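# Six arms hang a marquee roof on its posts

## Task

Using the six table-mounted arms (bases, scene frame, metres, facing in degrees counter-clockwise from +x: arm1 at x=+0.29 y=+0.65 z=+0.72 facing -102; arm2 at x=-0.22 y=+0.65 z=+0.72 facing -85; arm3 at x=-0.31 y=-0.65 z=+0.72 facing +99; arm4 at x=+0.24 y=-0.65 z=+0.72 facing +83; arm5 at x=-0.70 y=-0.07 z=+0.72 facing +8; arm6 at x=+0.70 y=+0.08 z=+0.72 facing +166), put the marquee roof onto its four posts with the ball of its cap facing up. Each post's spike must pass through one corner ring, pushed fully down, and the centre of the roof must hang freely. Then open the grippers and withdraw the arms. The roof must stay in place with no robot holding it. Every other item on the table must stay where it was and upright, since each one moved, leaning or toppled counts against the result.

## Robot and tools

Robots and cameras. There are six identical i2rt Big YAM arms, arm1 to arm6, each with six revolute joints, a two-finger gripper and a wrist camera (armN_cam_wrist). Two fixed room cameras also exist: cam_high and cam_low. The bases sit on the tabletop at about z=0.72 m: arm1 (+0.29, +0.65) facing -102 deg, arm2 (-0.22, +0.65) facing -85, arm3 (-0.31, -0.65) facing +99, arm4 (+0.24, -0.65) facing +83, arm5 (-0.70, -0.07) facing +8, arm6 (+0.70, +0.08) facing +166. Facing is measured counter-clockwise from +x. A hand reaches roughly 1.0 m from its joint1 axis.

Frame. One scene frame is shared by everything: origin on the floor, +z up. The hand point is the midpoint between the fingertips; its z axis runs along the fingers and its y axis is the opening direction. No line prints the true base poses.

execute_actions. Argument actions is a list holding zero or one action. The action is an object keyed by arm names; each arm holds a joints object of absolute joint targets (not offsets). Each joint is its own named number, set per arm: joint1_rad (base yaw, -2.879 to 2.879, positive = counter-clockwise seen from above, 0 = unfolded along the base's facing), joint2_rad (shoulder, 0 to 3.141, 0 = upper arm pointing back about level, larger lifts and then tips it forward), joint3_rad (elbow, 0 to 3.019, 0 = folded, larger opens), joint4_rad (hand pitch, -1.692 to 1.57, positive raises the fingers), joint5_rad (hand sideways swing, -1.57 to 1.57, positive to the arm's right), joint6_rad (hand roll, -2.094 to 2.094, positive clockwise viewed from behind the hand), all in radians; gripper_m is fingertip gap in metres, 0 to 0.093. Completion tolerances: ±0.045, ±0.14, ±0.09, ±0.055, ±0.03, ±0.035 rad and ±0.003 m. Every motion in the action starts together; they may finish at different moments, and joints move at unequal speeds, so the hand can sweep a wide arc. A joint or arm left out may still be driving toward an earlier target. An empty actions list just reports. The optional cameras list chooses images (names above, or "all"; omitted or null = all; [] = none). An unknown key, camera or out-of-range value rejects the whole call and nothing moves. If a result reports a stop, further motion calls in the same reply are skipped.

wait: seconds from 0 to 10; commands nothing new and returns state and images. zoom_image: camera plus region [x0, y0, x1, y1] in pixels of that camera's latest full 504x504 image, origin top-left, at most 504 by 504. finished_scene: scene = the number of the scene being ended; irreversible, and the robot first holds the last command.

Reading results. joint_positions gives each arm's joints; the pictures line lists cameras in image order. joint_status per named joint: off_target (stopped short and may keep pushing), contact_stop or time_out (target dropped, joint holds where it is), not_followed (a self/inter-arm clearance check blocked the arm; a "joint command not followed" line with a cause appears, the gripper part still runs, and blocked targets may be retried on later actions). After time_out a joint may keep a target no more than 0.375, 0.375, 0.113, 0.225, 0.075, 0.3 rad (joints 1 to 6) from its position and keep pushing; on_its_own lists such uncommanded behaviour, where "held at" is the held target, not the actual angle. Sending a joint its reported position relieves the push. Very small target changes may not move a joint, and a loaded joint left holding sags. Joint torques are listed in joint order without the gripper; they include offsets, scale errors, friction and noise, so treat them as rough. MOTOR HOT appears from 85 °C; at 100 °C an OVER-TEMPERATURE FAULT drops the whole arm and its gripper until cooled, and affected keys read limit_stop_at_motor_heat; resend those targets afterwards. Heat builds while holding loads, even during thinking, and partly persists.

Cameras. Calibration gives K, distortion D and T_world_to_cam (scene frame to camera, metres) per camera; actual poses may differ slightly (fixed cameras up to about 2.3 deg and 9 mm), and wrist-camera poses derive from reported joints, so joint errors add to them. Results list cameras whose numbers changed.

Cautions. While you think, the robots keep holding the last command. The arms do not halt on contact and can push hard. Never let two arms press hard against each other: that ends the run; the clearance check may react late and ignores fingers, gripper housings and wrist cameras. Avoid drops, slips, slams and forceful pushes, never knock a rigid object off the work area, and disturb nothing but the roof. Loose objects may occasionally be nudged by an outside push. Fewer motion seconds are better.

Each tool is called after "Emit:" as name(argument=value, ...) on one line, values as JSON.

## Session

Emit:
execute_actions(actions=[])

Emit:
zoom_image(camera="cam_high", region=[100, 120, 400, 380])

Scene clock: 0.00 s.
Joint torques (N m, as the arm reports them, + toward a larger angle): no reading
Motor temperatures (°C, as the motors report them): arm1=[24 27 25 23 24 23] | arm2=[25 24 26 24 24 23] | arm3=[26 25 24 25 23 23] | arm4=[26 25 27 25 23 24] | arm5=[26 24 27 25 26 26] | arm6=[25 25 24 24 25 26]
arm1.joint_positions: joint1_rad=+0.245 joint2_rad=+0.437 joint3_rad=+0.555 joint4_rad=-1.251 joint5_rad=+0.212 joint6_rad=-0.409 gripper_m=+0.095
arm1.joint_status: not commanded
arm1.hand: x=+0.2691 y=+0.4582 z=+0.9926 quat_wxyz=(-0.042, -0.518, -0.821, +0.236) (m; scene frame)
arm2.joint_positions: joint1_rad=-0.366 joint2_rad=+0.535 joint3_rad=+0.408 joint4_rad=-1.014 joint5_rad=-0.239 joint6_rad=+0.295 gripper_m=+0.095
arm2.joint_status: not commanded
arm2.hand: x=-0.2454 y=+0.4381 z=+0.9305 quat_wxyz=(-0.236, -0.845, -0.475, +0.064) (m; scene frame)
arm3.joint_positions: joint1_rad=+0.111 joint2_rad=+0.342 joint3_rad=+0.660 joint4_rad=-1.409 joint5_rad=+0.301 joint6_rad=+0.515 gripper_m=+0.094
arm3.joint_status: not commanded
arm3.hand: x=-0.2956 y=-0.4815 z=+0.9613 quat_wxyz=(-0.228, +0.545, -0.792, -0.155) (m; scene frame)
arm4.joint_positions: joint1_rad=-0.202 joint2_rad=+0.477 joint3_rad=+0.482 joint4_rad=-1.115 joint5_rad=-0.158 joint6_rad=-0.533 gripper_m=+0.095
arm4.joint_status: not commanded
arm4.hand: x=+0.2863 y=-0.4468 z=+0.9177 quat_wxyz=(-0.191, +0.756, -0.609, -0.146) (m; scene frame)
arm5.joint_positions: joint1_rad=+0.407 joint2_rad=+0.389 joint3_rad=+0.612 joint4_rad=-1.291 joint5_rad=+0.083 joint6_rad=+0.245 gripper_m=+0.094
arm5.joint_status: not commanded
arm5.hand: x=-0.5345 y=+0.0195 z=+0.9414 quat_wxyz=(-0.243, +0.151, -0.956, -0.066) (m; scene frame)
arm6.joint_positions: joint1_rad=-0.303 joint2_rad=+0.495 joint3_rad=+0.446 joint4_rad=-1.065 joint5_rad=-0.289 joint6_rad=-0.198 gripper_m=+0.095
arm6.joint_status: not commanded
arm6.hand: x=+0.4975 y=+0.1505 z=+0.9185 quat_wxyz=(+0.049, +0.955, -0.144, -0.256) (m; scene frame)
pictures: arm1_cam_wrist, arm2_cam_wrist, arm3_cam_wrist, arm4_cam_wrist, arm5_cam_wrist, arm6_cam_wrist, cam_high, cam_low
Images, in order (width x height): arm1_cam_wrist 504x504, arm2_cam_wrist 504x504, arm3_cam_wrist 504x504, arm4_cam_wrist 504x504, arm5_cam_wrist 504x504, arm6_cam_wrist 504x504, cam_high 504x504, cam_low 504x504.

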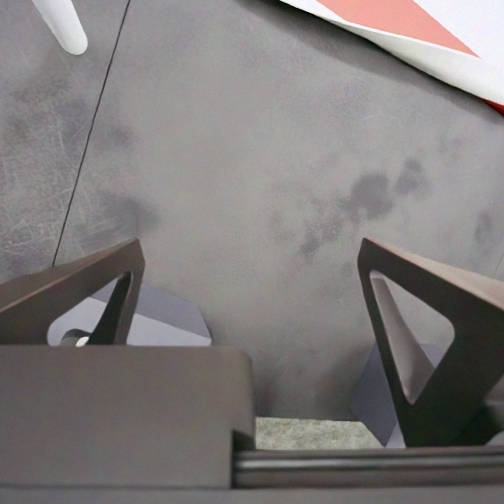

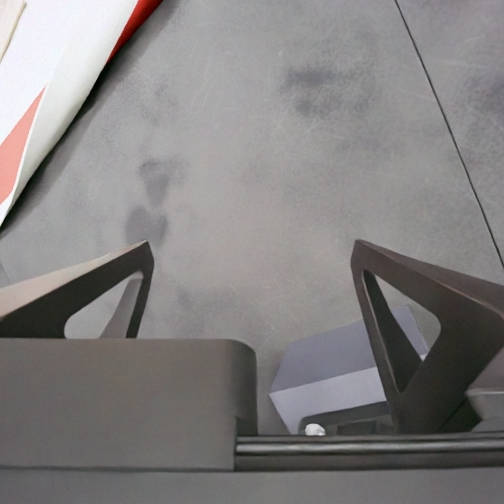

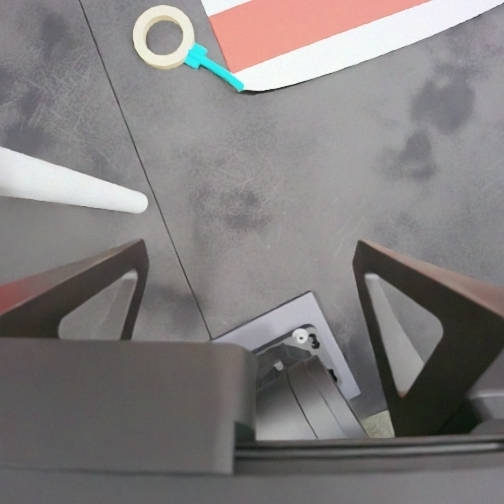

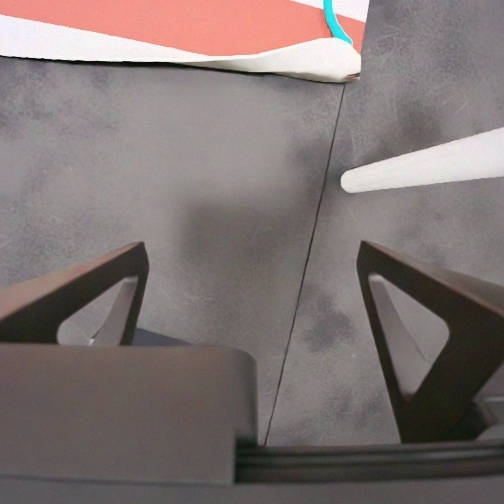

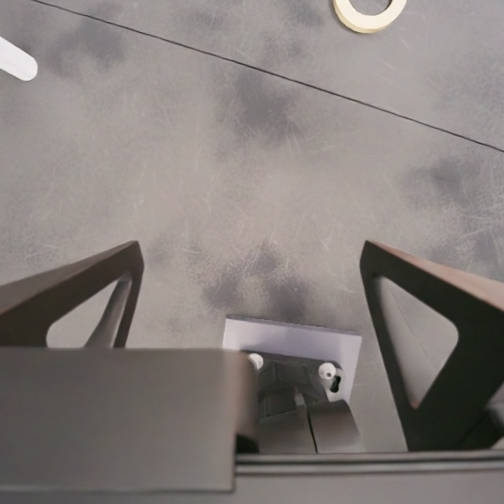

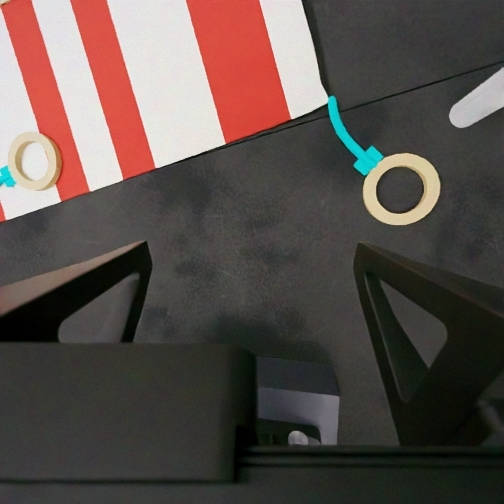

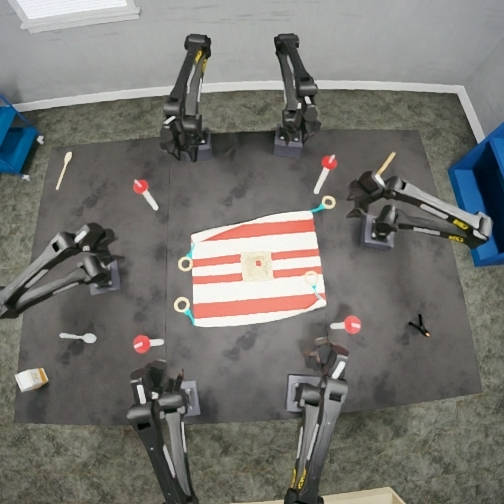

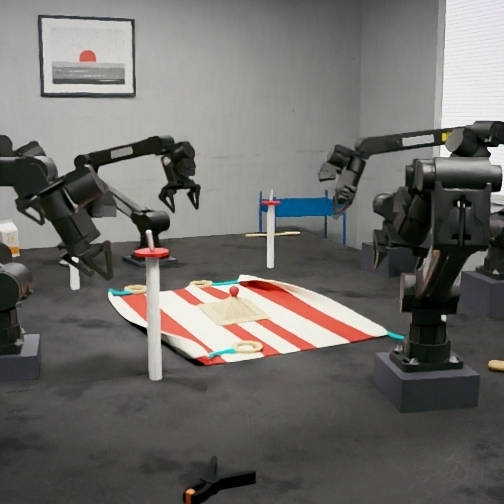

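Region (100, 120, 400, 380) of cam_high's 504x504 image, scaled by 1.680, with more detail than that image has; it fills the top 437 rows of this view, and the rest is white.

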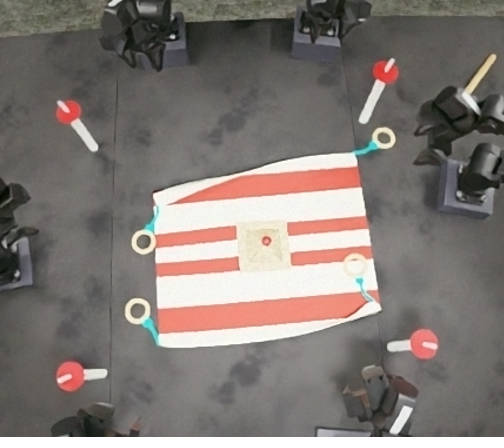

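Emit:
execute_actions(actions=[{"arm1":{"joints":{"joint1_rad":0,"joint2_rad":0.05,"joint3_rad":0.5,"joint4_rad":-1.6}},"arm2":{"joints":{"joint1_rad":0,"joint2_rad":0.05,"joint3_rad":0.5,"joint4_rad":-1.6}},"arm3":{"joints":{"joint1_rad":-0.12,"joint2_rad":1.625,"joint3_rad":1.13,"joint4_rad":-1.05,"joint5_rad":0,"joint6_rad":2.09}},"arm4":{"joints":{"joint1_rad":-0.012,"joint2_rad":1.87,"joint3_rad":1.395,"joint4_rad":-1.05,"joint5_rad":0,"joint6_rad":-0.6}},"arm5":{"joints":{"joint1_rad":-0.026,"joint2_rad":1.581,"joint3_rad":1.10,"joint4_rad":-1.055,"joint5_rad":0,"joint6_rad":-1.0}},"arm6":{"joints":{"joint1_rad":-0.468,"joint2_rad":1.357,"joint3_rad":0.71,"joint4_rad":-0.89,"joint5_rad":0,"joint6_rad":-1.0}}}], cameras=["arm3_cam_wrist","arm4_cam_wrist","arm5_cam_wrist","arm6_cam_wrist","cam_high"])

Scene clock: 10.23 s.
Joint torques (N m, as the arm reports them, + toward a larger angle): arm1=[ 0.43  6.37 10.13  1.53  0.11 -0.14] | arm2=[ 1.7   5.17 10.47 -0.53 -0.06  0.1 ] | arm3=[ -0.6  -12.2    9.46   0.43  -0.16   0.03] | arm4=[ -0.74 -19.7   12.68   0.62   0.07   0.05] | arm5=[  0.66 -15.12   7.76   0.4   -0.22  -0.01] | arm6=[ 1.51  6.57  8.28  1.2  -1.92 -1.75]
Motor temperatures (°C, as the motors report them): arm1=[24 27 29 23 24 23] | arm2=[25 24 30 24 24 23] | arm3=[26 26 26 25 23 23] | arm4=[26 26 31 25 23 24] | arm5=[26 24 30 25 26 26] | arm6=[25 25 28 24 26 27]
arm1.joint_positions: joint1_rad=+0.017 joint2_rad=+0.150 joint3_rad=+0.475 joint4_rad=-1.509 joint5_rad=+0.212 joint6_rad=-0.409 gripper_m=+0.095
arm1.joint_status: joint4_rad time_out (moved -0.258 of -0.349); the others done
arm1.on_its_own: joint4_rad is held at -1.498, not at your -1.600, since a time_out
arm1.hand: x=+0.2378 y=+0.5457 z=+0.9664 quat_wxyz=(-0.002, -0.609, -0.763, +0.217) (m; scene frame)
arm2.joint_positions: joint1_rad=-0.009 joint2_rad=+0.055 joint3_rad=+0.475 joint4_rad=-1.556 joint5_rad=-0.240 joint6_rad=+0.285 gripper_m=+0.095
arm2.joint_status: joint1_rad not_followed (moved +0.357 of +0.366); joint2_rad not_followed (moved -0.480 of -0.485); joint3_rad not_followed (moved +0.067 of +0.092); joint4_rad not_followed (moved -0.542 of -0.586)
arm2.hand: x=-0.1763 y=+0.5553 z=+0.9728 quat_wxyz=(-0.248, -0.743, -0.621, +0.025) (m; scene frame)
arm3.joint_positions: joint1_rad=-0.116 joint2_rad=+1.611 joint3_rad=+1.121 joint4_rad=-1.049 joint5_rad=+0.004 joint6_rad=+2.080 gripper_m=+0.094
arm3.joint_status: all done
arm3.hand: x=-0.3069 y=-0.2002 z=+0.8112 quat_wxyz=(+0.001, -0.254, -0.967, -0.015) (m; scene frame)
arm4.joint_positions: joint1_rad=-0.018 joint2_rad=+1.893 joint3_rad=+1.352 joint4_rad=-1.055 joint5_rad=-0.002 joint6_rad=-0.588 gripper_m=+0.095
arm4.joint_status: all done
arm4.hand: x=+0.3305 y=-0.1305 z=+0.7955 quat_wxyz=(+0.010, +0.838, -0.546, +0.007) (m; scene frame)
arm5.joint_positions: joint1_rad=-0.026 joint2_rad=+1.587 joint3_rad=+1.080 joint4_rad=-1.057 joint5_rad=+0.001 joint6_rad=-0.992 gripper_m=+0.094
arm5.joint_status: all done
arm5.hand: x=-0.2732 y=-0.0073 z=+0.8107 quat_wxyz=(-0.003, +0.540, -0.842, -0.001) (m; scene frame)
arm6.joint_positions: joint1_rad=-0.470 joint2_rad=+1.177 joint3_rad=+0.702 joint4_rad=-0.907 joint5_rad=+0.057 joint6_rad=-0.800 gripper_m=+0.095
arm6.joint_status: joint2_rad time_out (moved +0.682 of +0.862); joint5_rad time_out (moved +0.347 of +0.289); joint6_rad time_out (moved -0.603 of -0.802); the others done
arm6.on_its_own: joint2_rad reads +1.177 and still pushes toward +1.357 since a time_out; joint5_rad reads +0.057 and still pushes toward +0.000 since a time_out; joint6_rad reads -0.800 and still pushes toward -1.000 since a time_out
arm6.hand: x=+0.4642 y=+0.3047 z=+0.8704 quat_wxyz=(-0.083, +0.995, +0.033, -0.045) (m; scene frame)
pictures: arm3_cam_wrist, arm4_cam_wrist, arm5_cam_wrist, arm6_cam_wrist, cam_high
joint command not followed: on one or more control steps a check withheld the commanded joint targets of the arm1 arm, and it was not sent them on those steps.
cause: the commanded joint targets would bring two parts of the arm too close to each other (its shoulder (the part past joint 1) and its fingers); next, command targets that bring no two parts of the arm closer together.
joint command not followed: on one or more control steps a check withheld the commanded joint targets of the arm2 arm, and it was not sent them on those steps. On the call's last step the targets were still withheld.
cause: the commanded joint targets would bring two parts of the arm too close to each other (its shoulder (the part past joint 1) and its fingers); next, command targets that bring no two parts of the arm closer together.
camera_calibration (this result's frames):
arm3_cam_wrist: T_world_to_cam=[[-0.481701, -0.876137, -0.0186546, -0.311207], [-0.713045, 0.37948, 0.589543, -0.610572], [-0.509442, 0.297285, -0.807521, 0.677239], [0, 0, 0, 1]] pos_world=[-0.24026, -0.242293, 0.901038]
arm4_cam_wrist: T_world_to_cam=[[0.920273, 0.390006, -0.0314968, -0.223462], [0.329542, -0.729163, 0.59977, -0.676679], [0.210948, -0.562332, -0.799553, 0.615968], [0, 0, 0, 1]] pos_world=[0.298704, -0.0598787, 0.891312]
arm5_cam_wrist: T_world_to_cam=[[0.904831, -0.425763, -0.00251844, 0.246042], [-0.348244, -0.743465, 0.570952, -0.559383], [-0.244962, -0.515738, -0.82098, 0.716429], [0, 0, 0, 1]] pos_world=[-0.24193, 0.0583631, 0.908174]
arm6_cam_wrist: T_world_to_cam=[[-0.0605744, 0.985683, 0.157354, -0.414668], [0.860901, -0.0281896, 0.507992, -0.827507], [0.505154, 0.166238, -0.846867, 0.570432], [0, 0, 0, 1]] pos_world=[0.399127, 0.290576, 0.968697]
Images, in order (width x height): arm3_cam_wrist 504x504, arm4_cam_wrist 504x504, arm5_cam_wrist 504x504, arm6_cam_wrist 504x504, cam_high 504x504.

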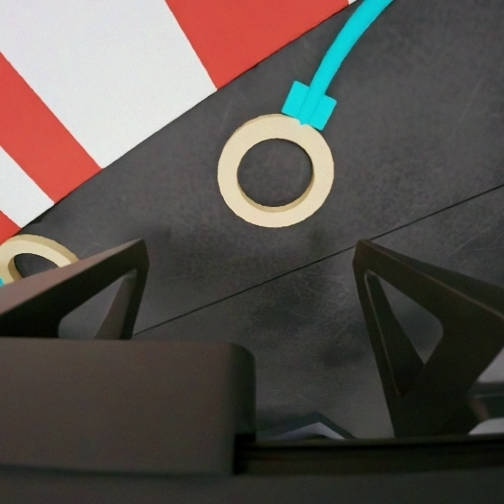

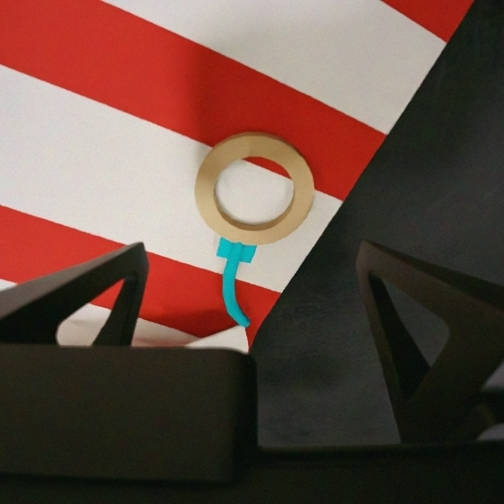

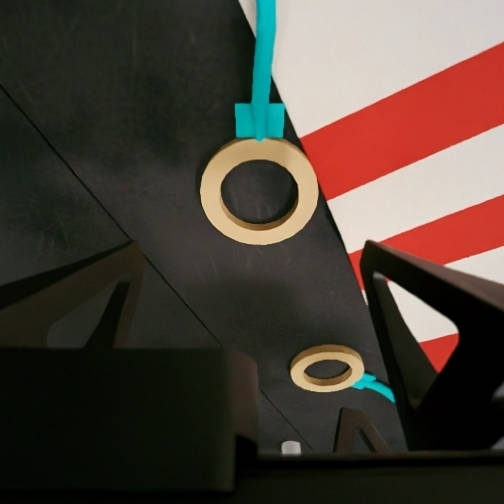

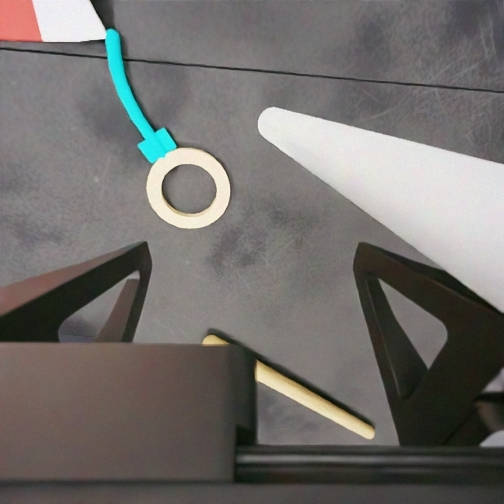

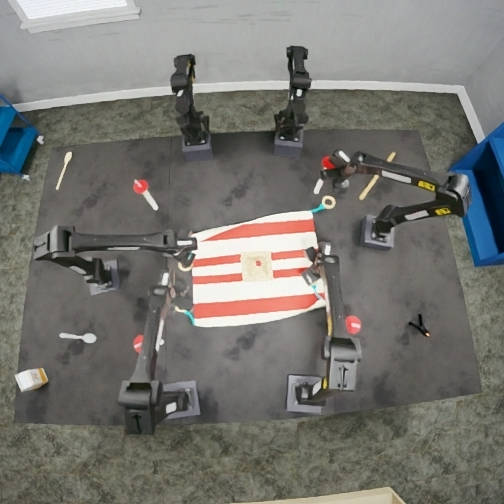

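Emit:
execute_actions(actions=[{"arm1":{"joints":{"joint4_rad":-1.4}},"arm2":{"joints":{"joint4_rad":-1.4}},"arm3":{"joints":{"joint1_rad":-0.128,"joint2_rad":1.717,"joint3_rad":1.007,"joint4_rad":-0.88}},"arm4":{"joints":{"joint2_rad":1.966,"joint3_rad":1.305,"joint4_rad":-0.875}},"arm5":{"joints":{"joint1_rad":-0.035,"joint2_rad":1.708,"joint3_rad":1.013,"joint4_rad":-0.862}},"arm6":{"joints":{"joint2_rad":1.047,"joint4_rad":-1.2,"joint6_rad":-0.8}}}], cameras=["arm3_cam_wrist","arm4_cam_wrist","arm5_cam_wrist"])

Emit:
execute_actions(actions=[{"arm6":{"joints":{"joint3_rad":0.40,"joint4_rad":-0.9,"joint6_rad":-1.0}}}], cameras=["arm6_cam_wrist","cam_high"])

Scene clock: 15.17 s.
Joint torques (N m, as the arm reports them, + toward a larger angle): arm1=[ 0.7   6.26 10.14  2.23  0.11 -0.13] | arm2=[ 1.65  4.87 10.65  2.03 -0.05  0.09] | arm3=[ -0.85 -12.12   6.59   0.8   -0.15   0.02] | arm4=[ -0.52 -19.39   8.61   1.03   0.06   0.02] | arm5=[  0.08 -14.52   5.3    0.92  -0.3   -0.01] | arm6=[ 1.12 -4.06  7.71 -0.05 -0.12 -0.03]
Motor temperatures (°C, as the motors report them): arm1=[24 27 29 23 24 23] | arm2=[25 24 30 24 24 23] | arm3=[26 26 26 25 23 23] | arm4=[26 27 32 25 23 24] | arm5=[26 25 30 25 26 26] | arm6=[25 25 28 24 28 28]
arm1.joint_positions: joint1_rad=+0.017 joint2_rad=+0.150 joint3_rad=+0.475 joint4_rad=-1.422 joint5_rad=+0.212 joint6_rad=-0.409 gripper_m=+0.095
arm1.joint_status: all done
arm1.hand: x=+0.2350 y=+0.5268 z=+0.9752 quat_wxyz=(-0.024, -0.607, -0.753, +0.254) (m; scene frame)
arm2.joint_positions: joint1_rad=-0.009 joint2_rad=+0.055 joint3_rad=+0.475 joint4_rad=-1.415 joint5_rad=-0.240 joint6_rad=+0.285 gripper_m=+0.095
arm2.joint_status: all done
arm2.hand: x=-0.1749 y=+0.5256 z=+0.9894 quat_wxyz=(-0.302, -0.725, -0.616, +0.066) (m; scene frame)
arm3.joint_positions: joint1_rad=-0.120 joint2_rad=+1.699 joint3_rad=+1.017 joint4_rad=-0.890 joint5_rad=+0.003 joint6_rad=+2.081 gripper_m=+0.094
arm3.joint_status: all done
arm3.hand: x=-0.3052 y=-0.2165 z=+0.7414 quat_wxyz=(-0.003, -0.257, -0.967, +0.002) (m; scene frame)
arm4.joint_positions: joint1_rad=-0.018 joint2_rad=+1.979 joint3_rad=+1.298 joint4_rad=-0.891 joint5_rad=-0.002 joint6_rad=-0.588 gripper_m=+0.095
arm4.joint_status: all done
arm4.hand: x=+0.3315 y=-0.1271 z=+0.7344 quat_wxyz=(-0.001, +0.838, -0.546, +0.002) (m; scene frame)
arm5.joint_positions: joint1_rad=-0.028 joint2_rad=+1.701 joint3_rad=+1.020 joint4_rad=-0.874 joint5_rad=+0.003 joint6_rad=-0.992 gripper_m=+0.094
arm5.joint_status: all done
arm5.hand: x=-0.2654 y=-0.0071 z=+0.7451 quat_wxyz=(-0.007, +0.539, -0.842, +0.002) (m; scene frame)
arm6.joint_positions: joint1_rad=-0.464 joint2_rad=+1.037 joint3_rad=+0.718 joint4_rad=-1.190 joint5_rad=+0.003 joint6_rad=-0.808 gripper_m=+0.095
arm6.joint_status: all done
arm6.on_its_own: joint5_rad moved -0.055 to your old target +0.000
arm6.hand: x=+0.5009 y=+0.2571 z=+0.9064 quat_wxyz=(-0.019, +0.999, +0.042, -0.018) (m; scene frame)
pictures: arm3_cam_wrist, arm4_cam_wrist, arm5_cam_wrist
joint command not followed: on one or more control steps a check withheld the commanded joint targets of the arm2 arm, and it was not sent them on those steps.
cause: the commanded joint targets would bring two parts of the arm too close to each other (its shoulder (the part past joint 1) and its fingers); next, command targets that bring no two parts of the arm closer together.
camera_calibration (this result's frames):
arm3_cam_wrist: T_world_to_cam=[[-0.486078, -0.87385, 0.0106685, -0.348491], [-0.710739, 0.402392, 0.577002, -0.547043], [-0.508506, 0.272886, -0.816673, 0.628435], [0, 0, 0, 1]] pos_world=[-0.238635, -0.255894, 0.832589]
arm4_cam_wrist: T_world_to_cam=[[0.920314, 0.390755, -0.0182509, -0.237308], [0.327184, -0.743339, 0.583437, -0.626928], [0.214414, -0.542916, -0.811954, 0.579329], [0, 0, 0, 1]] pos_world=[0.299302, -0.0587638, 0.83183]
arm5_cam_wrist: T_world_to_cam=[[0.903959, -0.427562, 0.00699604, 0.231579], [-0.355495, -0.7423, 0.567992, -0.518816], [-0.237658, -0.515929, -0.823004, 0.668005], [0, 0, 0, 1]] pos_world=[-0.235017, 0.0585404, 0.842834]
Images, in order (width x height): arm3_cam_wrist 504x504, arm4_cam_wrist 504x504, arm5_cam_wrist 504x504.

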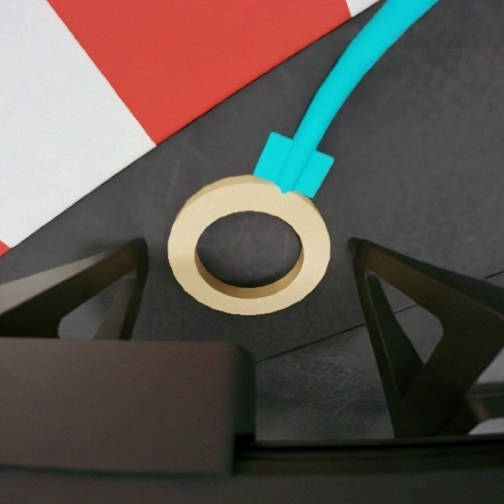

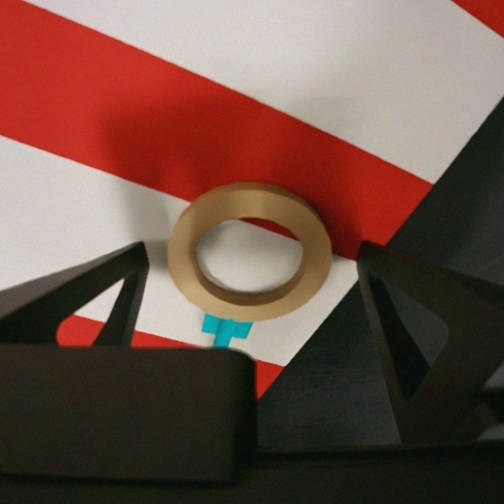

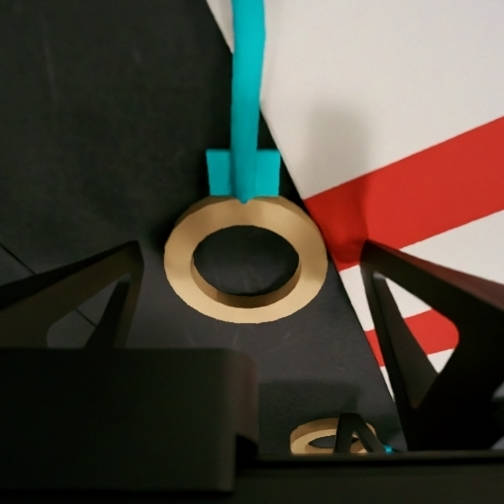

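Scene clock: 16.33 s.
Joint torques (N m, as the arm reports them, + toward a larger angle): arm1=[ 0.58  5.95 10.26  2.31  0.12 -0.15] | arm2=[ 1.74  4.91 10.64  2.03 -0.05  0.09] | arm3=[ -0.77 -12.13   6.55   0.8   -0.14   0.02] | arm4=[ -0.51 -19.37   8.63   1.01   0.06   0.05] | arm5=[  0.12 -14.66   5.29   0.93  -0.3   -0.01] | arm6=[ 1.31 -2.74  6.53  0.91 -0.06 -0.33]
Motor temperatures (°C, as the motors report them): arm1=[24 27 29 23 24 23] | arm2=[25 24 31 24 24 23] | arm3=[26 26 26 25 23 23] | arm4=[26 27 32 25 23 24] | arm5=[26 25 30 25 26 26] | arm6=[25 25 28 24 28 28]
arm1.joint_positions: joint1_rad=+0.017 joint2_rad=+0.150 joint3_rad=+0.475 joint4_rad=-1.422 joint5_rad=+0.212 joint6_rad=-0.409 gripper_m=+0.095
arm1.joint_status: not commanded
arm1.hand: x=+0.2350 y=+0.5268 z=+0.9752 quat_wxyz=(-0.024, -0.607, -0.753, +0.254) (m; scene frame)
arm2.joint_positions: joint1_rad=-0.009 joint2_rad=+0.055 joint3_rad=+0.475 joint4_rad=-1.415 joint5_rad=-0.240 joint6_rad=+0.285 gripper_m=+0.095
arm2.joint_status: not commanded
arm2.hand: x=-0.1749 y=+0.5256 z=+0.9894 quat_wxyz=(-0.302, -0.725, -0.616, +0.066) (m; scene frame)
arm3.joint_positions: joint1_rad=-0.120 joint2_rad=+1.699 joint3_rad=+1.017 joint4_rad=-0.890 joint5_rad=+0.003 joint6_rad=+2.081 gripper_m=+0.094
arm3.joint_status: not commanded
arm3.hand: x=-0.3052 y=-0.2165 z=+0.7414 quat_wxyz=(-0.003, -0.257, -0.967, +0.002) (m; scene frame)
arm4.joint_positions: joint1_rad=-0.018 joint2_rad=+1.979 joint3_rad=+1.298 joint4_rad=-0.891 joint5_rad=-0.002 joint6_rad=-0.588 gripper_m=+0.095
arm4.joint_status: not commanded
arm4.hand: x=+0.3315 y=-0.1271 z=+0.7344 quat_wxyz=(-0.001, +0.838, -0.546, +0.002) (m; scene frame)
arm5.joint_positions: joint1_rad=-0.028 joint2_rad=+1.701 joint3_rad=+1.020 joint4_rad=-0.874 joint5_rad=+0.003 joint6_rad=-0.992 gripper_m=+0.094
arm5.joint_status: not commanded
arm5.hand: x=-0.2654 y=-0.0071 z=+0.7451 quat_wxyz=(-0.007, +0.539, -0.842, +0.002) (m; scene frame)
arm6.joint_positions: joint1_rad=-0.464 joint2_rad=+1.043 joint3_rad=+0.403 joint4_rad=-0.912 joint5_rad=+0.003 joint6_rad=-0.982 gripper_m=+0.095
arm6.joint_status: all done
arm6.hand: x=+0.5499 y=+0.2138 z=+0.7994 quat_wxyz=(-0.005, +0.992, +0.129, -0.002) (m; scene frame)
pictures: arm6_cam_wrist, cam_high
camera_calibration (this result's frames):
arm6_cam_wrist: T_world_to_cam=[[-0.257152, 0.966371, -0.000150363, -0.0705458], [0.785677, 0.20916, 0.582207, -0.936551], [0.562659, 0.149597, -0.813041, 0.426988], [0, 0, 0, 1]] pos_world=[0.477437, 0.200186, 0.892414]
Images, in order (width x height): arm6_cam_wrist 504x504, cam_high 504x504.

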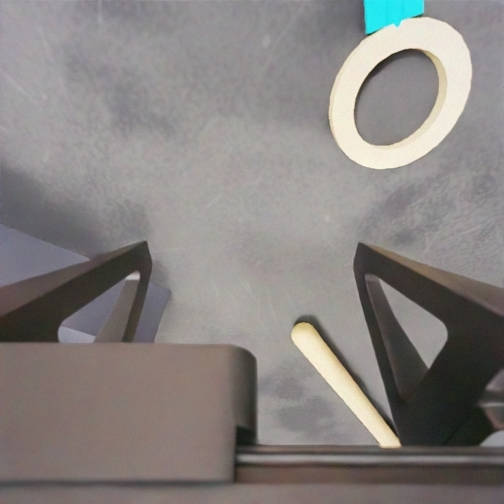

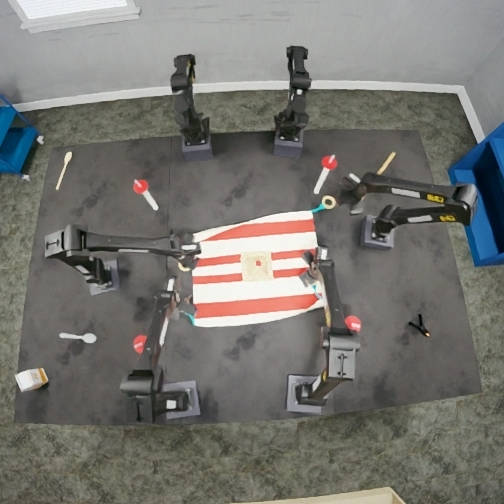

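Emit:
execute_actions(actions=[{"arm3":{"joints":{"joint1_rad":-0.14,"joint2_rad":1.735}},"arm5":{"joints":{"joint2_rad":1.73,"joint3_rad":0.995}},"arm6":{"joints":{"joint2_rad":1.40,"joint3_rad":0.575,"joint4_rad":-0.71,"joint6_rad":-1.5,"gripper_m":0.036}}}], cameras=["arm6_cam_wrist","cam_high","cam_low"])

Scene clock: 19.60 s.
Joint torques (N m, as the arm reports them, + toward a larger angle): arm1=[ 0.14  6.07 10.21  2.31  0.12 -0.15] | arm2=[ 1.67  4.89 10.65  2.02 -0.05  0.09] | arm3=[ -1.04 -11.1    6.53   0.7   -0.06   0.02] | arm4=[ -0.59 -19.32   8.64   0.97   0.05   0.05] | arm5=[  0.12 -12.88   4.46   0.68  -0.31   0.  ] | arm6=[ 0.48 -8.9   8.11  0.47 -0.13 -0.24]
Motor temperatures (°C, as the motors report them): arm1=[24 27 30 23 24 23] | arm2=[25 24 31 24 24 23] | arm3=[26 26 26 25 23 23] | arm4=[26 28 31 25 23 24] | arm5=[26 25 30 25 26 26] | arm6=[25 25 28 24 27 27]
arm1.joint_positions: joint1_rad=+0.017 joint2_rad=+0.150 joint3_rad=+0.475 joint4_rad=-1.422 joint5_rad=+0.212 joint6_rad=-0.409 gripper_m=+0.095
arm1.joint_status: not commanded
arm1.hand: x=+0.2350 y=+0.5268 z=+0.9752 quat_wxyz=(-0.024, -0.607, -0.753, +0.254) (m; scene frame)
arm2.joint_positions: joint1_rad=-0.009 joint2_rad=+0.055 joint3_rad=+0.475 joint4_rad=-1.415 joint5_rad=-0.240 joint6_rad=+0.285 gripper_m=+0.095
arm2.joint_status: not commanded
arm2.hand: x=-0.1749 y=+0.5256 z=+0.9894 quat_wxyz=(-0.302, -0.725, -0.616, +0.066) (m; scene frame)
arm3.joint_positions: joint1_rad=-0.130 joint2_rad=+1.705 joint3_rad=+1.017 joint4_rad=-0.888 joint5_rad=+0.001 joint6_rad=+2.081 gripper_m=+0.094
arm3.joint_status: all done
arm3.hand: x=-0.3012 y=-0.2168 z=+0.7391 quat_wxyz=(-0.002, -0.261, -0.965, +0.004) (m; scene frame)
arm4.joint_positions: joint1_rad=-0.018 joint2_rad=+1.979 joint3_rad=+1.298 joint4_rad=-0.891 joint5_rad=-0.002 joint6_rad=-0.588 gripper_m=+0.095
arm4.joint_status: not commanded
arm4.hand: x=+0.3315 y=-0.1271 z=+0.7344 quat_wxyz=(-0.001, +0.838, -0.546, +0.002) (m; scene frame)
arm5.joint_positions: joint1_rad=-0.028 joint2_rad=+1.705 joint3_rad=+1.015 joint4_rad=-0.869 joint5_rad=+0.004 joint6_rad=-0.993 gripper_m=+0.094
arm5.joint_status: all done
arm5.hand: x=-0.2672 y=-0.0074 z=+0.7420 quat_wxyz=(-0.005, +0.539, -0.842, +0.001) (m; scene frame)
arm6.joint_positions: joint1_rad=-0.464 joint2_rad=+1.407 joint3_rad=+0.533 joint4_rad=-0.720 joint5_rad=+0.002 joint6_rad=-1.482 gripper_m=+0.036
arm6.joint_status: all done
arm6.hand: x=+0.5012 y=+0.2568 z=+0.7571 quat_wxyz=(+0.014, +0.929, +0.370, +0.008) (m; scene frame)
pictures: arm6_cam_wrist, cam_high, cam_low
camera_calibration (this result's frames):
arm6_cam_wrist: T_world_to_cam=[[-0.688363, 0.724127, -0.0423808, 0.1856], [0.568575, 0.574929, 0.58837, -0.872403], [0.450421, 0.380916, -0.80748, 0.406227], [0, 0, 0, 1]] pos_world=[0.440814, 0.212433, 0.849182]
Images, in order (width x height): arm6_cam_wrist 504x504, cam_high 504x504, cam_low 504x504.

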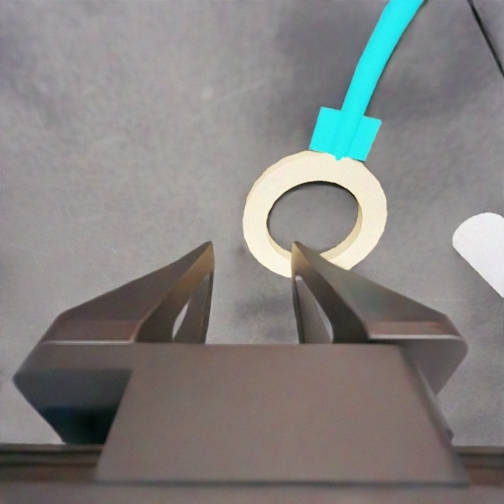

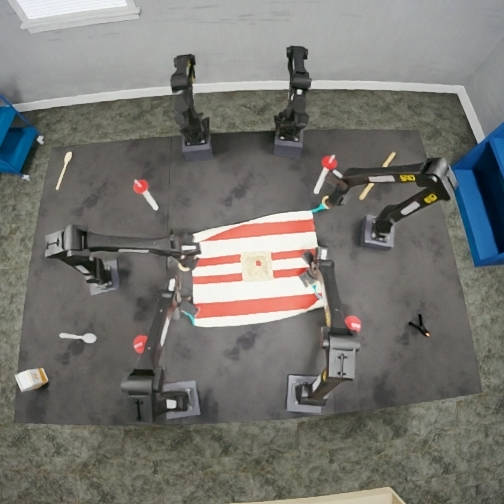

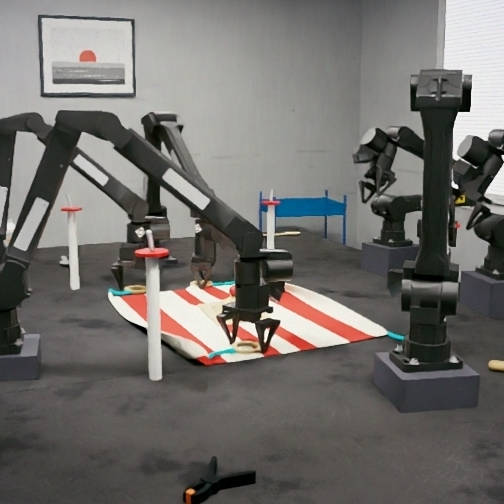

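Emit:
execute_actions(actions=[{"arm3":{"joints":{"gripper_m":0.05}},"arm4":{"joints":{"gripper_m":0.05}},"arm5":{"joints":{"gripper_m":0.05}},"arm6":{"joints":{"joint1_rad":-0.42,"joint2_rad":1.48,"joint4_rad":-0.635}}}], cameras=["arm6_cam_wrist","arm3_cam_wrist","arm5_cam_wrist"])

Scene clock: 22.37 s.
Joint torques (N m, as the arm reports them, + toward a larger angle): arm1=[ 0.65  5.89 10.18  2.28  0.12 -0.14] | arm2=[ 1.64  4.85 10.66  2.03 -0.05  0.09] | arm3=[ -0.89 -11.27   6.49   0.67  -0.06   0.02] | arm4=[ -0.87 -19.22   8.54   0.92   0.04   0.06] | arm5=[  0.3  -12.85   4.52   0.41  -0.29   0.  ] | arm6=[ 2.07 -5.67  8.01  1.33 -0.01 -0.32]
Motor temperatures (°C, as the motors report them): arm1=[24 27 30 23 24 23] | arm2=[25 24 31 24 24 23] | arm3=[26 26 26 25 23 23] | arm4=[26 28 31 25 23 24] | arm5=[26 25 30 25 26 26] | arm6=[25 26 28 24 27 27]
arm1.joint_positions: joint1_rad=+0.017 joint2_rad=+0.150 joint3_rad=+0.475 joint4_rad=-1.422 joint5_rad=+0.212 joint6_rad=-0.409 gripper_m=+0.095
arm1.joint_status: not commanded
arm1.hand: x=+0.2350 y=+0.5268 z=+0.9752 quat_wxyz=(-0.024, -0.607, -0.753, +0.254) (m; scene frame)
arm2.joint_positions: joint1_rad=-0.009 joint2_rad=+0.055 joint3_rad=+0.475 joint4_rad=-1.415 joint5_rad=-0.240 joint6_rad=+0.285 gripper_m=+0.095
arm2.joint_status: not commanded
arm2.hand: x=-0.1749 y=+0.5256 z=+0.9894 quat_wxyz=(-0.302, -0.725, -0.616, +0.066) (m; scene frame)
arm3.joint_positions: joint1_rad=-0.130 joint2_rad=+1.706 joint3_rad=+1.017 joint4_rad=-0.887 joint5_rad=+0.001 joint6_rad=+2.081 gripper_m=+0.067
arm3.joint_status: gripper_m off_target (ended at +0.067, target +0.050)
arm3.hand: x=-0.3008 y=-0.2166 z=+0.7386 quat_wxyz=(-0.002, -0.262, -0.965, +0.004) (m; scene frame)
arm4.joint_positions: joint1_rad=-0.018 joint2_rad=+1.979 joint3_rad=+1.298 joint4_rad=-0.891 joint5_rad=-0.001 joint6_rad=-0.588 gripper_m=+0.067
arm4.joint_status: gripper_m off_target (ended at +0.067, target +0.050)
arm4.hand: x=+0.3315 y=-0.1271 z=+0.7344 quat_wxyz=(-0.001, +0.838, -0.546, +0.003) (m; scene frame)
arm5.joint_positions: joint1_rad=-0.030 joint2_rad=+1.705 joint3_rad=+1.013 joint4_rad=-0.864 joint5_rad=+0.003 joint6_rad=-0.993 gripper_m=+0.066
arm5.joint_status: gripper_m off_target (ended at +0.066, target +0.050)
arm5.hand: x=-0.2666 y=-0.0081 z=+0.7415 quat_wxyz=(-0.007, +0.539, -0.843, +0.002) (m; scene frame)
arm6.joint_positions: joint1_rad=-0.430 joint2_rad=+1.462 joint3_rad=+0.533 joint4_rad=-0.661 joint5_rad=+0.000 joint6_rad=-1.483 gripper_m=+0.036
arm6.joint_status: all done
arm6.hand: x=+0.4905 y=+0.2535 z=+0.7434 quat_wxyz=(+0.012, +0.922, +0.386, +0.006) (m; scene frame)
pictures: arm3_cam_wrist, arm5_cam_wrist, arm6_cam_wrist
camera_calibration (this result's frames):
arm3_cam_wrist: T_world_to_cam=[[-0.495705, -0.868369, 0.0145678, -0.351015], [-0.705114, 0.412191, 0.576986, -0.538499], [-0.507041, 0.275743, -0.816624, 0.629359], [0, 0, 0, 1]] pos_world=[-0.234592, -0.256387, 0.82977]
arm5_cam_wrist: T_world_to_cam=[[0.903636, -0.428249, 0.00668188, 0.232367], [-0.355841, -0.741986, 0.568184, -0.518145], [-0.238366, -0.51581, -0.822874, 0.663964], [0, 0, 0, 1]] pos_world=[-0.236086, 0.0575329, 0.839208]
arm6_cam_wrist: T_world_to_cam=[[-0.713782, 0.699358, -0.0376057, 0.195259], [0.550795, 0.593699, 0.58664, -0.851076], [0.432598, 0.398019, -0.808975, 0.406791], [0, 0, 0, 1]] pos_world=[0.432164, 0.206816, 0.835702]
Images, in order (width x height): arm3_cam_wrist 504x504, arm5_cam_wrist 504x504, arm6_cam_wrist 504x504.

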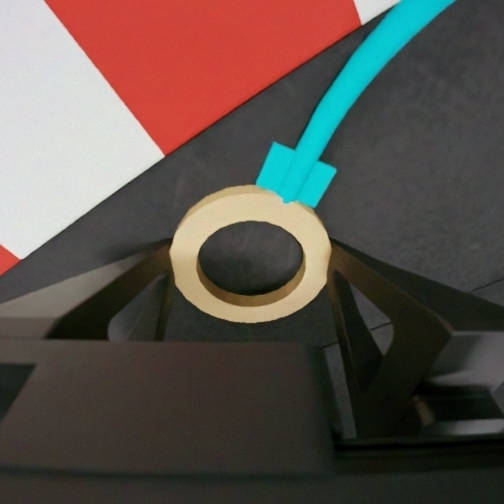

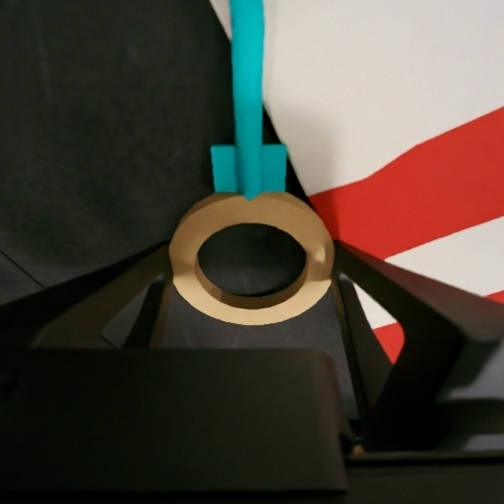

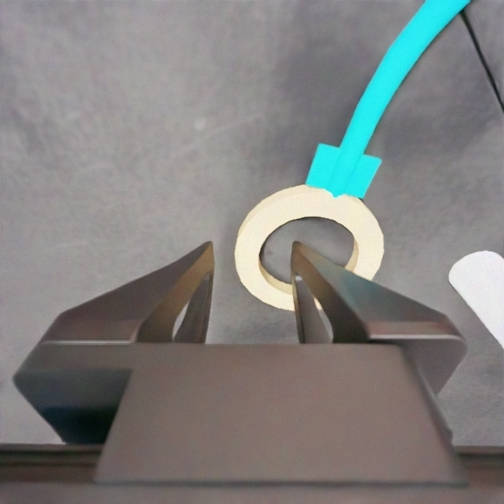

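Emit:
execute_actions(actions=[{"arm6":{"joints":{"gripper_m":0.0,"joint2_rad":1.46}}}], cameras=[])

Emit:
execute_actions(actions=[{"arm6":{"joints":{"joint1_rad":-0.2,"joint2_rad":1.445,"joint6_rad":-1.5}}}], cameras=[])

Emit:
execute_actions(actions=[{"arm6":{"joints":{"gripper_m":0.03}}}], cameras=[])

Emit:
execute_actions(actions=[{"arm6":{"joints":{"joint3_rad":0.665,"joint4_rad":-0.76,"joint2_rad":1.42}}}], cameras=[])

Emit:
execute_actions(actions=[{"arm6":{"joints":{"gripper_m":0.093,"joint6_rad":-1.25}}}], cameras=["arm6_cam_wrist","cam_high"])

Scene clock: 25.17 s.
Joint torques (N m, as the arm reports them, + toward a larger angle): arm1=[ 0.54  6.17 10.17  2.31  0.13 -0.14] | arm2=[ 1.65  4.88 10.64  2.03 -0.05  0.09] | arm3=[ -0.94 -11.21   6.49   0.68  -0.07   0.01] | arm4=[ -0.66 -19.32   8.59   1.03   0.05   0.05] | arm5=[  0.26 -12.78   4.54   0.41  -0.29  -0.01] | arm6=[ 1.8  -8.14  7.6   1.24 -0.08 -0.22]
Motor temperatures (°C, as the motors report them): arm1=[24 27 30 23 24 23] | arm2=[25 24 32 24 24 23] | arm3=[26 26 26 25 23 23] | arm4=[26 28 31 25 23 24] | arm5=[26 25 29 25 26 26] | arm6=[25 26 28 24 27 27]
arm1.joint_positions: joint1_rad=+0.017 joint2_rad=+0.150 joint3_rad=+0.475 joint4_rad=-1.422 joint5_rad=+0.212 joint6_rad=-0.409 gripper_m=+0.095
arm1.joint_status: not commanded
arm1.hand: x=+0.2350 y=+0.5268 z=+0.9752 quat_wxyz=(-0.024, -0.607, -0.753, +0.254) (m; scene frame)
arm2.joint_positions: joint1_rad=-0.009 joint2_rad=+0.055 joint3_rad=+0.475 joint4_rad=-1.415 joint5_rad=-0.240 joint6_rad=+0.285 gripper_m=+0.095
arm2.joint_status: not commanded
arm2.hand: x=-0.1749 y=+0.5256 z=+0.9894 quat_wxyz=(-0.302, -0.725, -0.616, +0.066) (m; scene frame)
arm3.joint_positions: joint1_rad=-0.130 joint2_rad=+1.706 joint3_rad=+1.017 joint4_rad=-0.887 joint5_rad=+0.001 joint6_rad=+2.081 gripper_m=+0.067
arm3.joint_status: not commanded
arm3.hand: x=-0.3008 y=-0.2166 z=+0.7386 quat_wxyz=(-0.002, -0.262, -0.965, +0.004) (m; scene frame)
arm4.joint_positions: joint1_rad=-0.018 joint2_rad=+1.979 joint3_rad=+1.298 joint4_rad=-0.891 joint5_rad=-0.001 joint6_rad=-0.588 gripper_m=+0.067
arm4.joint_status: not commanded
arm4.hand: x=+0.3315 y=-0.1271 z=+0.7344 quat_wxyz=(-0.001, +0.838, -0.546, +0.003) (m; scene frame)
arm5.joint_positions: joint1_rad=-0.030 joint2_rad=+1.705 joint3_rad=+1.013 joint4_rad=-0.864 joint5_rad=+0.003 joint6_rad=-0.993 gripper_m=+0.066
arm5.joint_status: not commanded
arm5.hand: x=-0.2666 y=-0.0081 z=+0.7415 quat_wxyz=(-0.007, +0.539, -0.843, +0.002) (m; scene frame)
arm6.joint_positions: joint1_rad=-0.430 joint2_rad=+1.461 joint3_rad=+0.533 joint4_rad=-0.661 joint5_rad=+0.000 joint6_rad=-1.483 gripper_m=+0.001
arm6.joint_status: all done
arm6.hand: x=+0.4904 y=+0.2535 z=+0.7435 quat_wxyz=(+0.012, +0.922, +0.386, +0.006) (m; scene frame)
pictures: none
No camera images: the call's "cameras" was empty. Leave "cameras" out to get every camera's image.

Scene clock: 26.03 s.
Joint torques (N m, as the arm reports them, + toward a larger angle): arm1=[ 0.34  6.3  10.21  2.37  0.11 -0.14] | arm2=[ 1.68  4.95 10.63  2.03 -0.05  0.09] | arm3=[ -0.96 -11.19   6.53   0.67  -0.06   0.01] | arm4=[ -0.78 -19.39   8.58   0.97   0.04   0.06] | arm5=[  0.32 -12.88   4.53   0.42  -0.3    0.  ] | arm6=[ 1.   -8.8   7.17  0.48 -0.1  -0.27]
Motor temperatures (°C, as the motors report them): arm1=[24 27 30 23 24 23] | arm2=[25 24 32 24 24 23] | arm3=[26 26 26 25 23 23] | arm4=[26 28 31 25 23 24] | arm5=[26 25 29 25 26 26] | arm6=[25 26 28 24 27 27]
arm1.joint_positions: joint1_rad=+0.017 joint2_rad=+0.150 joint3_rad=+0.475 joint4_rad=-1.422 joint5_rad=+0.212 joint6_rad=-0.409 gripper_m=+0.095
arm1.joint_status: not commanded
arm1.hand: x=+0.2350 y=+0.5268 z=+0.9752 quat_wxyz=(-0.024, -0.607, -0.753, +0.254) (m; scene frame)
arm2.joint_positions: joint1_rad=-0.009 joint2_rad=+0.055 joint3_rad=+0.475 joint4_rad=-1.415 joint5_rad=-0.240 joint6_rad=+0.285 gripper_m=+0.095
arm2.joint_status: not commanded
arm2.hand: x=-0.1749 y=+0.5256 z=+0.9894 quat_wxyz=(-0.302, -0.725, -0.616, +0.066) (m; scene frame)
arm3.joint_positions: joint1_rad=-0.130 joint2_rad=+1.706 joint3_rad=+1.017 joint4_rad=-0.887 joint5_rad=+0.001 joint6_rad=+2.081 gripper_m=+0.067
arm3.joint_status: not commanded
arm3.hand: x=-0.3008 y=-0.2166 z=+0.7386 quat_wxyz=(-0.002, -0.262, -0.965, +0.004) (m; scene frame)
arm4.joint_positions: joint1_rad=-0.018 joint2_rad=+1.979 joint3_rad=+1.298 joint4_rad=-0.891 joint5_rad=-0.001 joint6_rad=-0.588 gripper_m=+0.067
arm4.joint_status: not commanded
arm4.hand: x=+0.3315 y=-0.1271 z=+0.7344 quat_wxyz=(-0.001, +0.838, -0.546, +0.003) (m; scene frame)
arm5.joint_positions: joint1_rad=-0.030 joint2_rad=+1.705 joint3_rad=+1.013 joint4_rad=-0.864 joint5_rad=+0.003 joint6_rad=-0.993 gripper_m=+0.066
arm5.joint_status: not commanded
arm5.hand: x=-0.2666 y=-0.0081 z=+0.7415 quat_wxyz=(-0.007, +0.539, -0.843, +0.002) (m; scene frame)
arm6.joint_positions: joint1_rad=-0.196 joint2_rad=+1.454 joint3_rad=+0.541 joint4_rad=-0.645 joint5_rad=+0.000 joint6_rad=-1.483 gripper_m=+0.001
arm6.joint_status: all done
arm6.hand: x=+0.4476 y=+0.2042 z=+0.7470 quat_wxyz=(-0.001, +0.871, +0.491, -0.002) (m; scene frame)
pictures: none
No camera images: the call's "cameras" was empty. Leave "cameras" out to get every camera's image.

Scene clock: 26.57 s.
Joint torques (N m, as the arm reports them, + toward a larger angle): arm1=[ 0.38  6.27 10.21  2.35  0.13 -0.11] | arm2=[ 1.67  4.88 10.64  2.02 -0.05  0.09] | arm3=[ -1.06 -11.25   6.51   0.67  -0.06   0.02] | arm4=[ -0.93 -19.47   8.69   0.96   0.06   0.04] | arm5=[  0.25 -12.79   4.52   0.43  -0.3    0.  ] | arm6=[ 1.1  -8.8   7.38  0.67 -0.06 -0.24]
Motor temperatures (°C, as the motors report them): arm1=[24 27 30 23 24 23] | arm2=[25 24 32 24 24 23] | arm3=[26 26 26 25 23 23] | arm4=[26 28 31 25 23 24] | arm5=[26 25 29 25 26 26] | arm6=[25 26 28 24 27 27]
arm1.joint_positions: joint1_rad=+0.017 joint2_rad=+0.150 joint3_rad=+0.475 joint4_rad=-1.422 joint5_rad=+0.212 joint6_rad=-0.409 gripper_m=+0.095
arm1.joint_status: not commanded
arm1.hand: x=+0.2350 y=+0.5268 z=+0.9752 quat_wxyz=(-0.024, -0.607, -0.753, +0.254) (m; scene frame)
arm2.joint_positions: joint1_rad=-0.009 joint2_rad=+0.055 joint3_rad=+0.475 joint4_rad=-1.415 joint5_rad=-0.240 joint6_rad=+0.285 gripper_m=+0.095
arm2.joint_status: not commanded
arm2.hand: x=-0.1749 y=+0.5256 z=+0.9894 quat_wxyz=(-0.302, -0.725, -0.616, +0.066) (m; scene frame)
arm3.joint_positions: joint1_rad=-0.130 joint2_rad=+1.706 joint3_rad=+1.017 joint4_rad=-0.887 joint5_rad=+0.001 joint6_rad=+2.081 gripper_m=+0.067
arm3.joint_status: not commanded
arm3.hand: x=-0.3008 y=-0.2166 z=+0.7386 quat_wxyz=(-0.002, -0.262, -0.965, +0.004) (m; scene frame)
arm4.joint_positions: joint1_rad=-0.018 joint2_rad=+1.979 joint3_rad=+1.298 joint4_rad=-0.891 joint5_rad=-0.001 joint6_rad=-0.588 gripper_m=+0.067
arm4.joint_status: not commanded
arm4.hand: x=+0.3315 y=-0.1271 z=+0.7344 quat_wxyz=(-0.001, +0.838, -0.546, +0.003) (m; scene frame)
arm5.joint_positions: joint1_rad=-0.030 joint2_rad=+1.705 joint3_rad=+1.013 joint4_rad=-0.864 joint5_rad=+0.003 joint6_rad=-0.993 gripper_m=+0.066
arm5.joint_status: not commanded
arm5.hand: x=-0.2666 y=-0.0081 z=+0.7415 quat_wxyz=(-0.007, +0.539, -0.843, +0.002) (m; scene frame)
arm6.joint_positions: joint1_rad=-0.196 joint2_rad=+1.454 joint3_rad=+0.541 joint4_rad=-0.645 joint5_rad=+0.000 joint6_rad=-1.484 gripper_m=+0.030
arm6.joint_status: all done
arm6.hand: x=+0.4476 y=+0.2042 z=+0.7470 quat_wxyz=(-0.001, +0.871, +0.492, -0.002) (m; scene frame)
pictures: none
No camera images: the call's "cameras" was empty. Leave "cameras" out to get every camera's image.

Scene clock: 27.43 s.
Joint torques (N m, as the arm reports them, + toward a larger angle): arm1=[ 0.14  6.12 10.24  2.3   0.12 -0.13] | arm2=[ 1.67  4.87 10.65  2.04 -0.05  0.09] | arm3=[ -0.98 -11.23   6.52   0.65  -0.07   0.02] | arm4=[ -0.94 -19.38   8.64   1.11   0.03   0.03] | arm5=[  0.3  -12.84   4.51   0.41  -0.3   -0.01] | arm6=[ 1.8  -9.32  8.02 -0.08 -0.09 -0.25]
Motor temperatures (°C, as the motors report them): arm1=[24 27 30 23 24 23] | arm2=[25 24 32 24 24 23] | arm3=[26 26 26 25 23 23] | arm4=[26 28 31 25 23 24] | arm5=[26 25 29 25 26 26] | arm6=[25 26 28 24 27 27]
arm1.joint_positions: joint1_rad=+0.017 joint2_rad=+0.150 joint3_rad=+0.475 joint4_rad=-1.422 joint5_rad=+0.212 joint6_rad=-0.409 gripper_m=+0.095
arm1.joint_status: not commanded
arm1.hand: x=+0.2350 y=+0.5268 z=+0.9752 quat_wxyz=(-0.024, -0.607, -0.753, +0.254) (m; scene frame)
arm2.joint_positions: joint1_rad=-0.009 joint2_rad=+0.055 joint3_rad=+0.475 joint4_rad=-1.415 joint5_rad=-0.240 joint6_rad=+0.285 gripper_m=+0.095
arm2.joint_status: not commanded
arm2.hand: x=-0.1749 y=+0.5256 z=+0.9894 quat_wxyz=(-0.302, -0.725, -0.616, +0.066) (m; scene frame)
arm3.joint_positions: joint1_rad=-0.130 joint2_rad=+1.706 joint3_rad=+1.017 joint4_rad=-0.887 joint5_rad=+0.001 joint6_rad=+2.081 gripper_m=+0.067
arm3.joint_status: not commanded
arm3.hand: x=-0.3008 y=-0.2166 z=+0.7386 quat_wxyz=(-0.002, -0.262, -0.965, +0.004) (m; scene frame)
arm4.joint_positions: joint1_rad=-0.018 joint2_rad=+1.979 joint3_rad=+1.298 joint4_rad=-0.891 joint5_rad=-0.001 joint6_rad=-0.588 gripper_m=+0.067
arm4.joint_status: not commanded
arm4.hand: x=+0.3315 y=-0.1271 z=+0.7344 quat_wxyz=(-0.001, +0.838, -0.546, +0.003) (m; scene frame)
arm5.joint_positions: joint1_rad=-0.030 joint2_rad=+1.705 joint3_rad=+1.013 joint4_rad=-0.864 joint5_rad=+0.003 joint6_rad=-0.993 gripper_m=+0.066
arm5.joint_status: not commanded
arm5.hand: x=-0.2666 y=-0.0081 z=+0.7415 quat_wxyz=(-0.007, +0.539, -0.843, +0.002) (m; scene frame)
arm6.joint_positions: joint1_rad=-0.196 joint2_rad=+1.424 joint3_rad=+0.633 joint4_rad=-0.750 joint5_rad=+0.000 joint6_rad=-1.484 gripper_m=+0.030
arm6.joint_status: all done
arm6.hand: x=+0.4223 y=+0.2167 z=+0.7781 quat_wxyz=(-0.008, +0.871, +0.492, -0.007) (m; scene frame)
pictures: none
No camera images: the call's "cameras" was empty. Leave "cameras" out to get every camera's image.

Scene clock: 28.70 s.
Joint torques (N m, as the arm reports them, + toward a larger angle): arm1=[ 0.23  6.1  10.23  2.32  0.11 -0.15] | arm2=[ 1.64  4.93 10.65  2.04 -0.05  0.09] | arm3=[ -1.02 -11.27   6.5    0.67  -0.06   0.02] | arm4=[ -0.48 -19.     8.66   1.03   0.07   0.03] | arm5=[  0.29 -12.82   4.54   0.41  -0.3    0.  ] | arm6=[ 2.04 -8.03  8.07 -0.19 -0.06  0.  ]
Motor temperatures (°C, as the motors report them): arm1=[24 27 30 23 24 23] | arm2=[25 24 32 24 24 23] | arm3=[26 27 26 25 23 23] | arm4=[26 29 31 25 23 24] | arm5=[26 25 29 25 26 26] | arm6=[25 26 28 24 27 27]
arm1.joint_positions: joint1_rad=+0.017 joint2_rad=+0.150 joint3_rad=+0.475 joint4_rad=-1.422 joint5_rad=+0.212 joint6_rad=-0.409 gripper_m=+0.095
arm1.joint_status: not commanded
arm1.hand: x=+0.2350 y=+0.5268 z=+0.9752 quat_wxyz=(-0.024, -0.607, -0.753, +0.254) (m; scene frame)
arm2.joint_positions: joint1_rad=-0.009 joint2_rad=+0.055 joint3_rad=+0.475 joint4_rad=-1.415 joint5_rad=-0.240 joint6_rad=+0.285 gripper_m=+0.095
arm2.joint_status: not commanded
arm2.hand: x=-0.1749 y=+0.5256 z=+0.9894 quat_wxyz=(-0.302, -0.725, -0.616, +0.066) (m; scene frame)
arm3.joint_positions: joint1_rad=-0.130 joint2_rad=+1.706 joint3_rad=+1.017 joint4_rad=-0.887 joint5_rad=+0.001 joint6_rad=+2.081 gripper_m=+0.067
arm3.joint_status: not commanded
arm3.hand: x=-0.3008 y=-0.2166 z=+0.7386 quat_wxyz=(-0.002, -0.262, -0.965, +0.004) (m; scene frame)
arm4.joint_positions: joint1_rad=-0.018 joint2_rad=+1.979 joint3_rad=+1.298 joint4_rad=-0.891 joint5_rad=-0.001 joint6_rad=-0.588 gripper_m=+0.067
arm4.joint_status: not commanded
arm4.hand: x=+0.3315 y=-0.1271 z=+0.7344 quat_wxyz=(-0.001, +0.838, -0.546, +0.003) (m; scene frame)
arm5.joint_positions: joint1_rad=-0.030 joint2_rad=+1.705 joint3_rad=+1.013 joint4_rad=-0.864 joint5_rad=+0.003 joint6_rad=-0.993 gripper_m=+0.066
arm5.joint_status: not commanded
arm5.hand: x=-0.2666 y=-0.0081 z=+0.7415 quat_wxyz=(-0.007, +0.539, -0.843, +0.002) (m; scene frame)
arm6.joint_positions: joint1_rad=-0.196 joint2_rad=+1.424 joint3_rad=+0.633 joint4_rad=-0.750 joint5_rad=+0.000 joint6_rad=-1.268 gripper_m=+0.093
arm6.joint_status: all done
arm6.hand: x=+0.4223 y=+0.2167 z=+0.7781 quat_wxyz=(-0.008, +0.919, +0.395, -0.008) (m; scene frame)
pictures: arm6_cam_wrist, cam_high
camera_calibration (this result's frames):
arm6_cam_wrist: T_world_to_cam=[[-0.726964, 0.68661, 0.00949003, 0.145349], [0.5641, 0.58926, 0.578414, -0.810287], [0.391553, 0.42584, -0.815688, 0.495461], [0, 0, 0, 1]] pos_world=[0.368748, 0.166684, 0.871444]
Images, in order (width x height): arm6_cam_wrist 504x504, cam_high 504x504.

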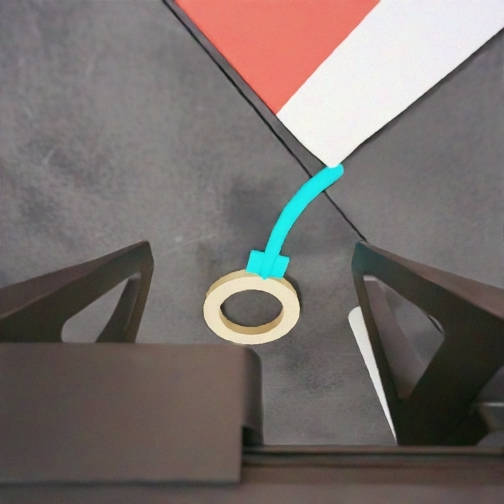

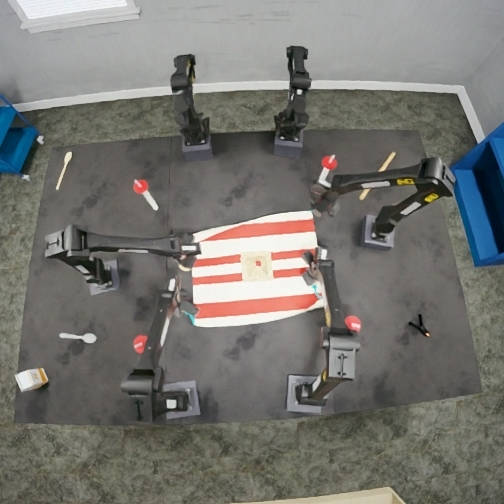

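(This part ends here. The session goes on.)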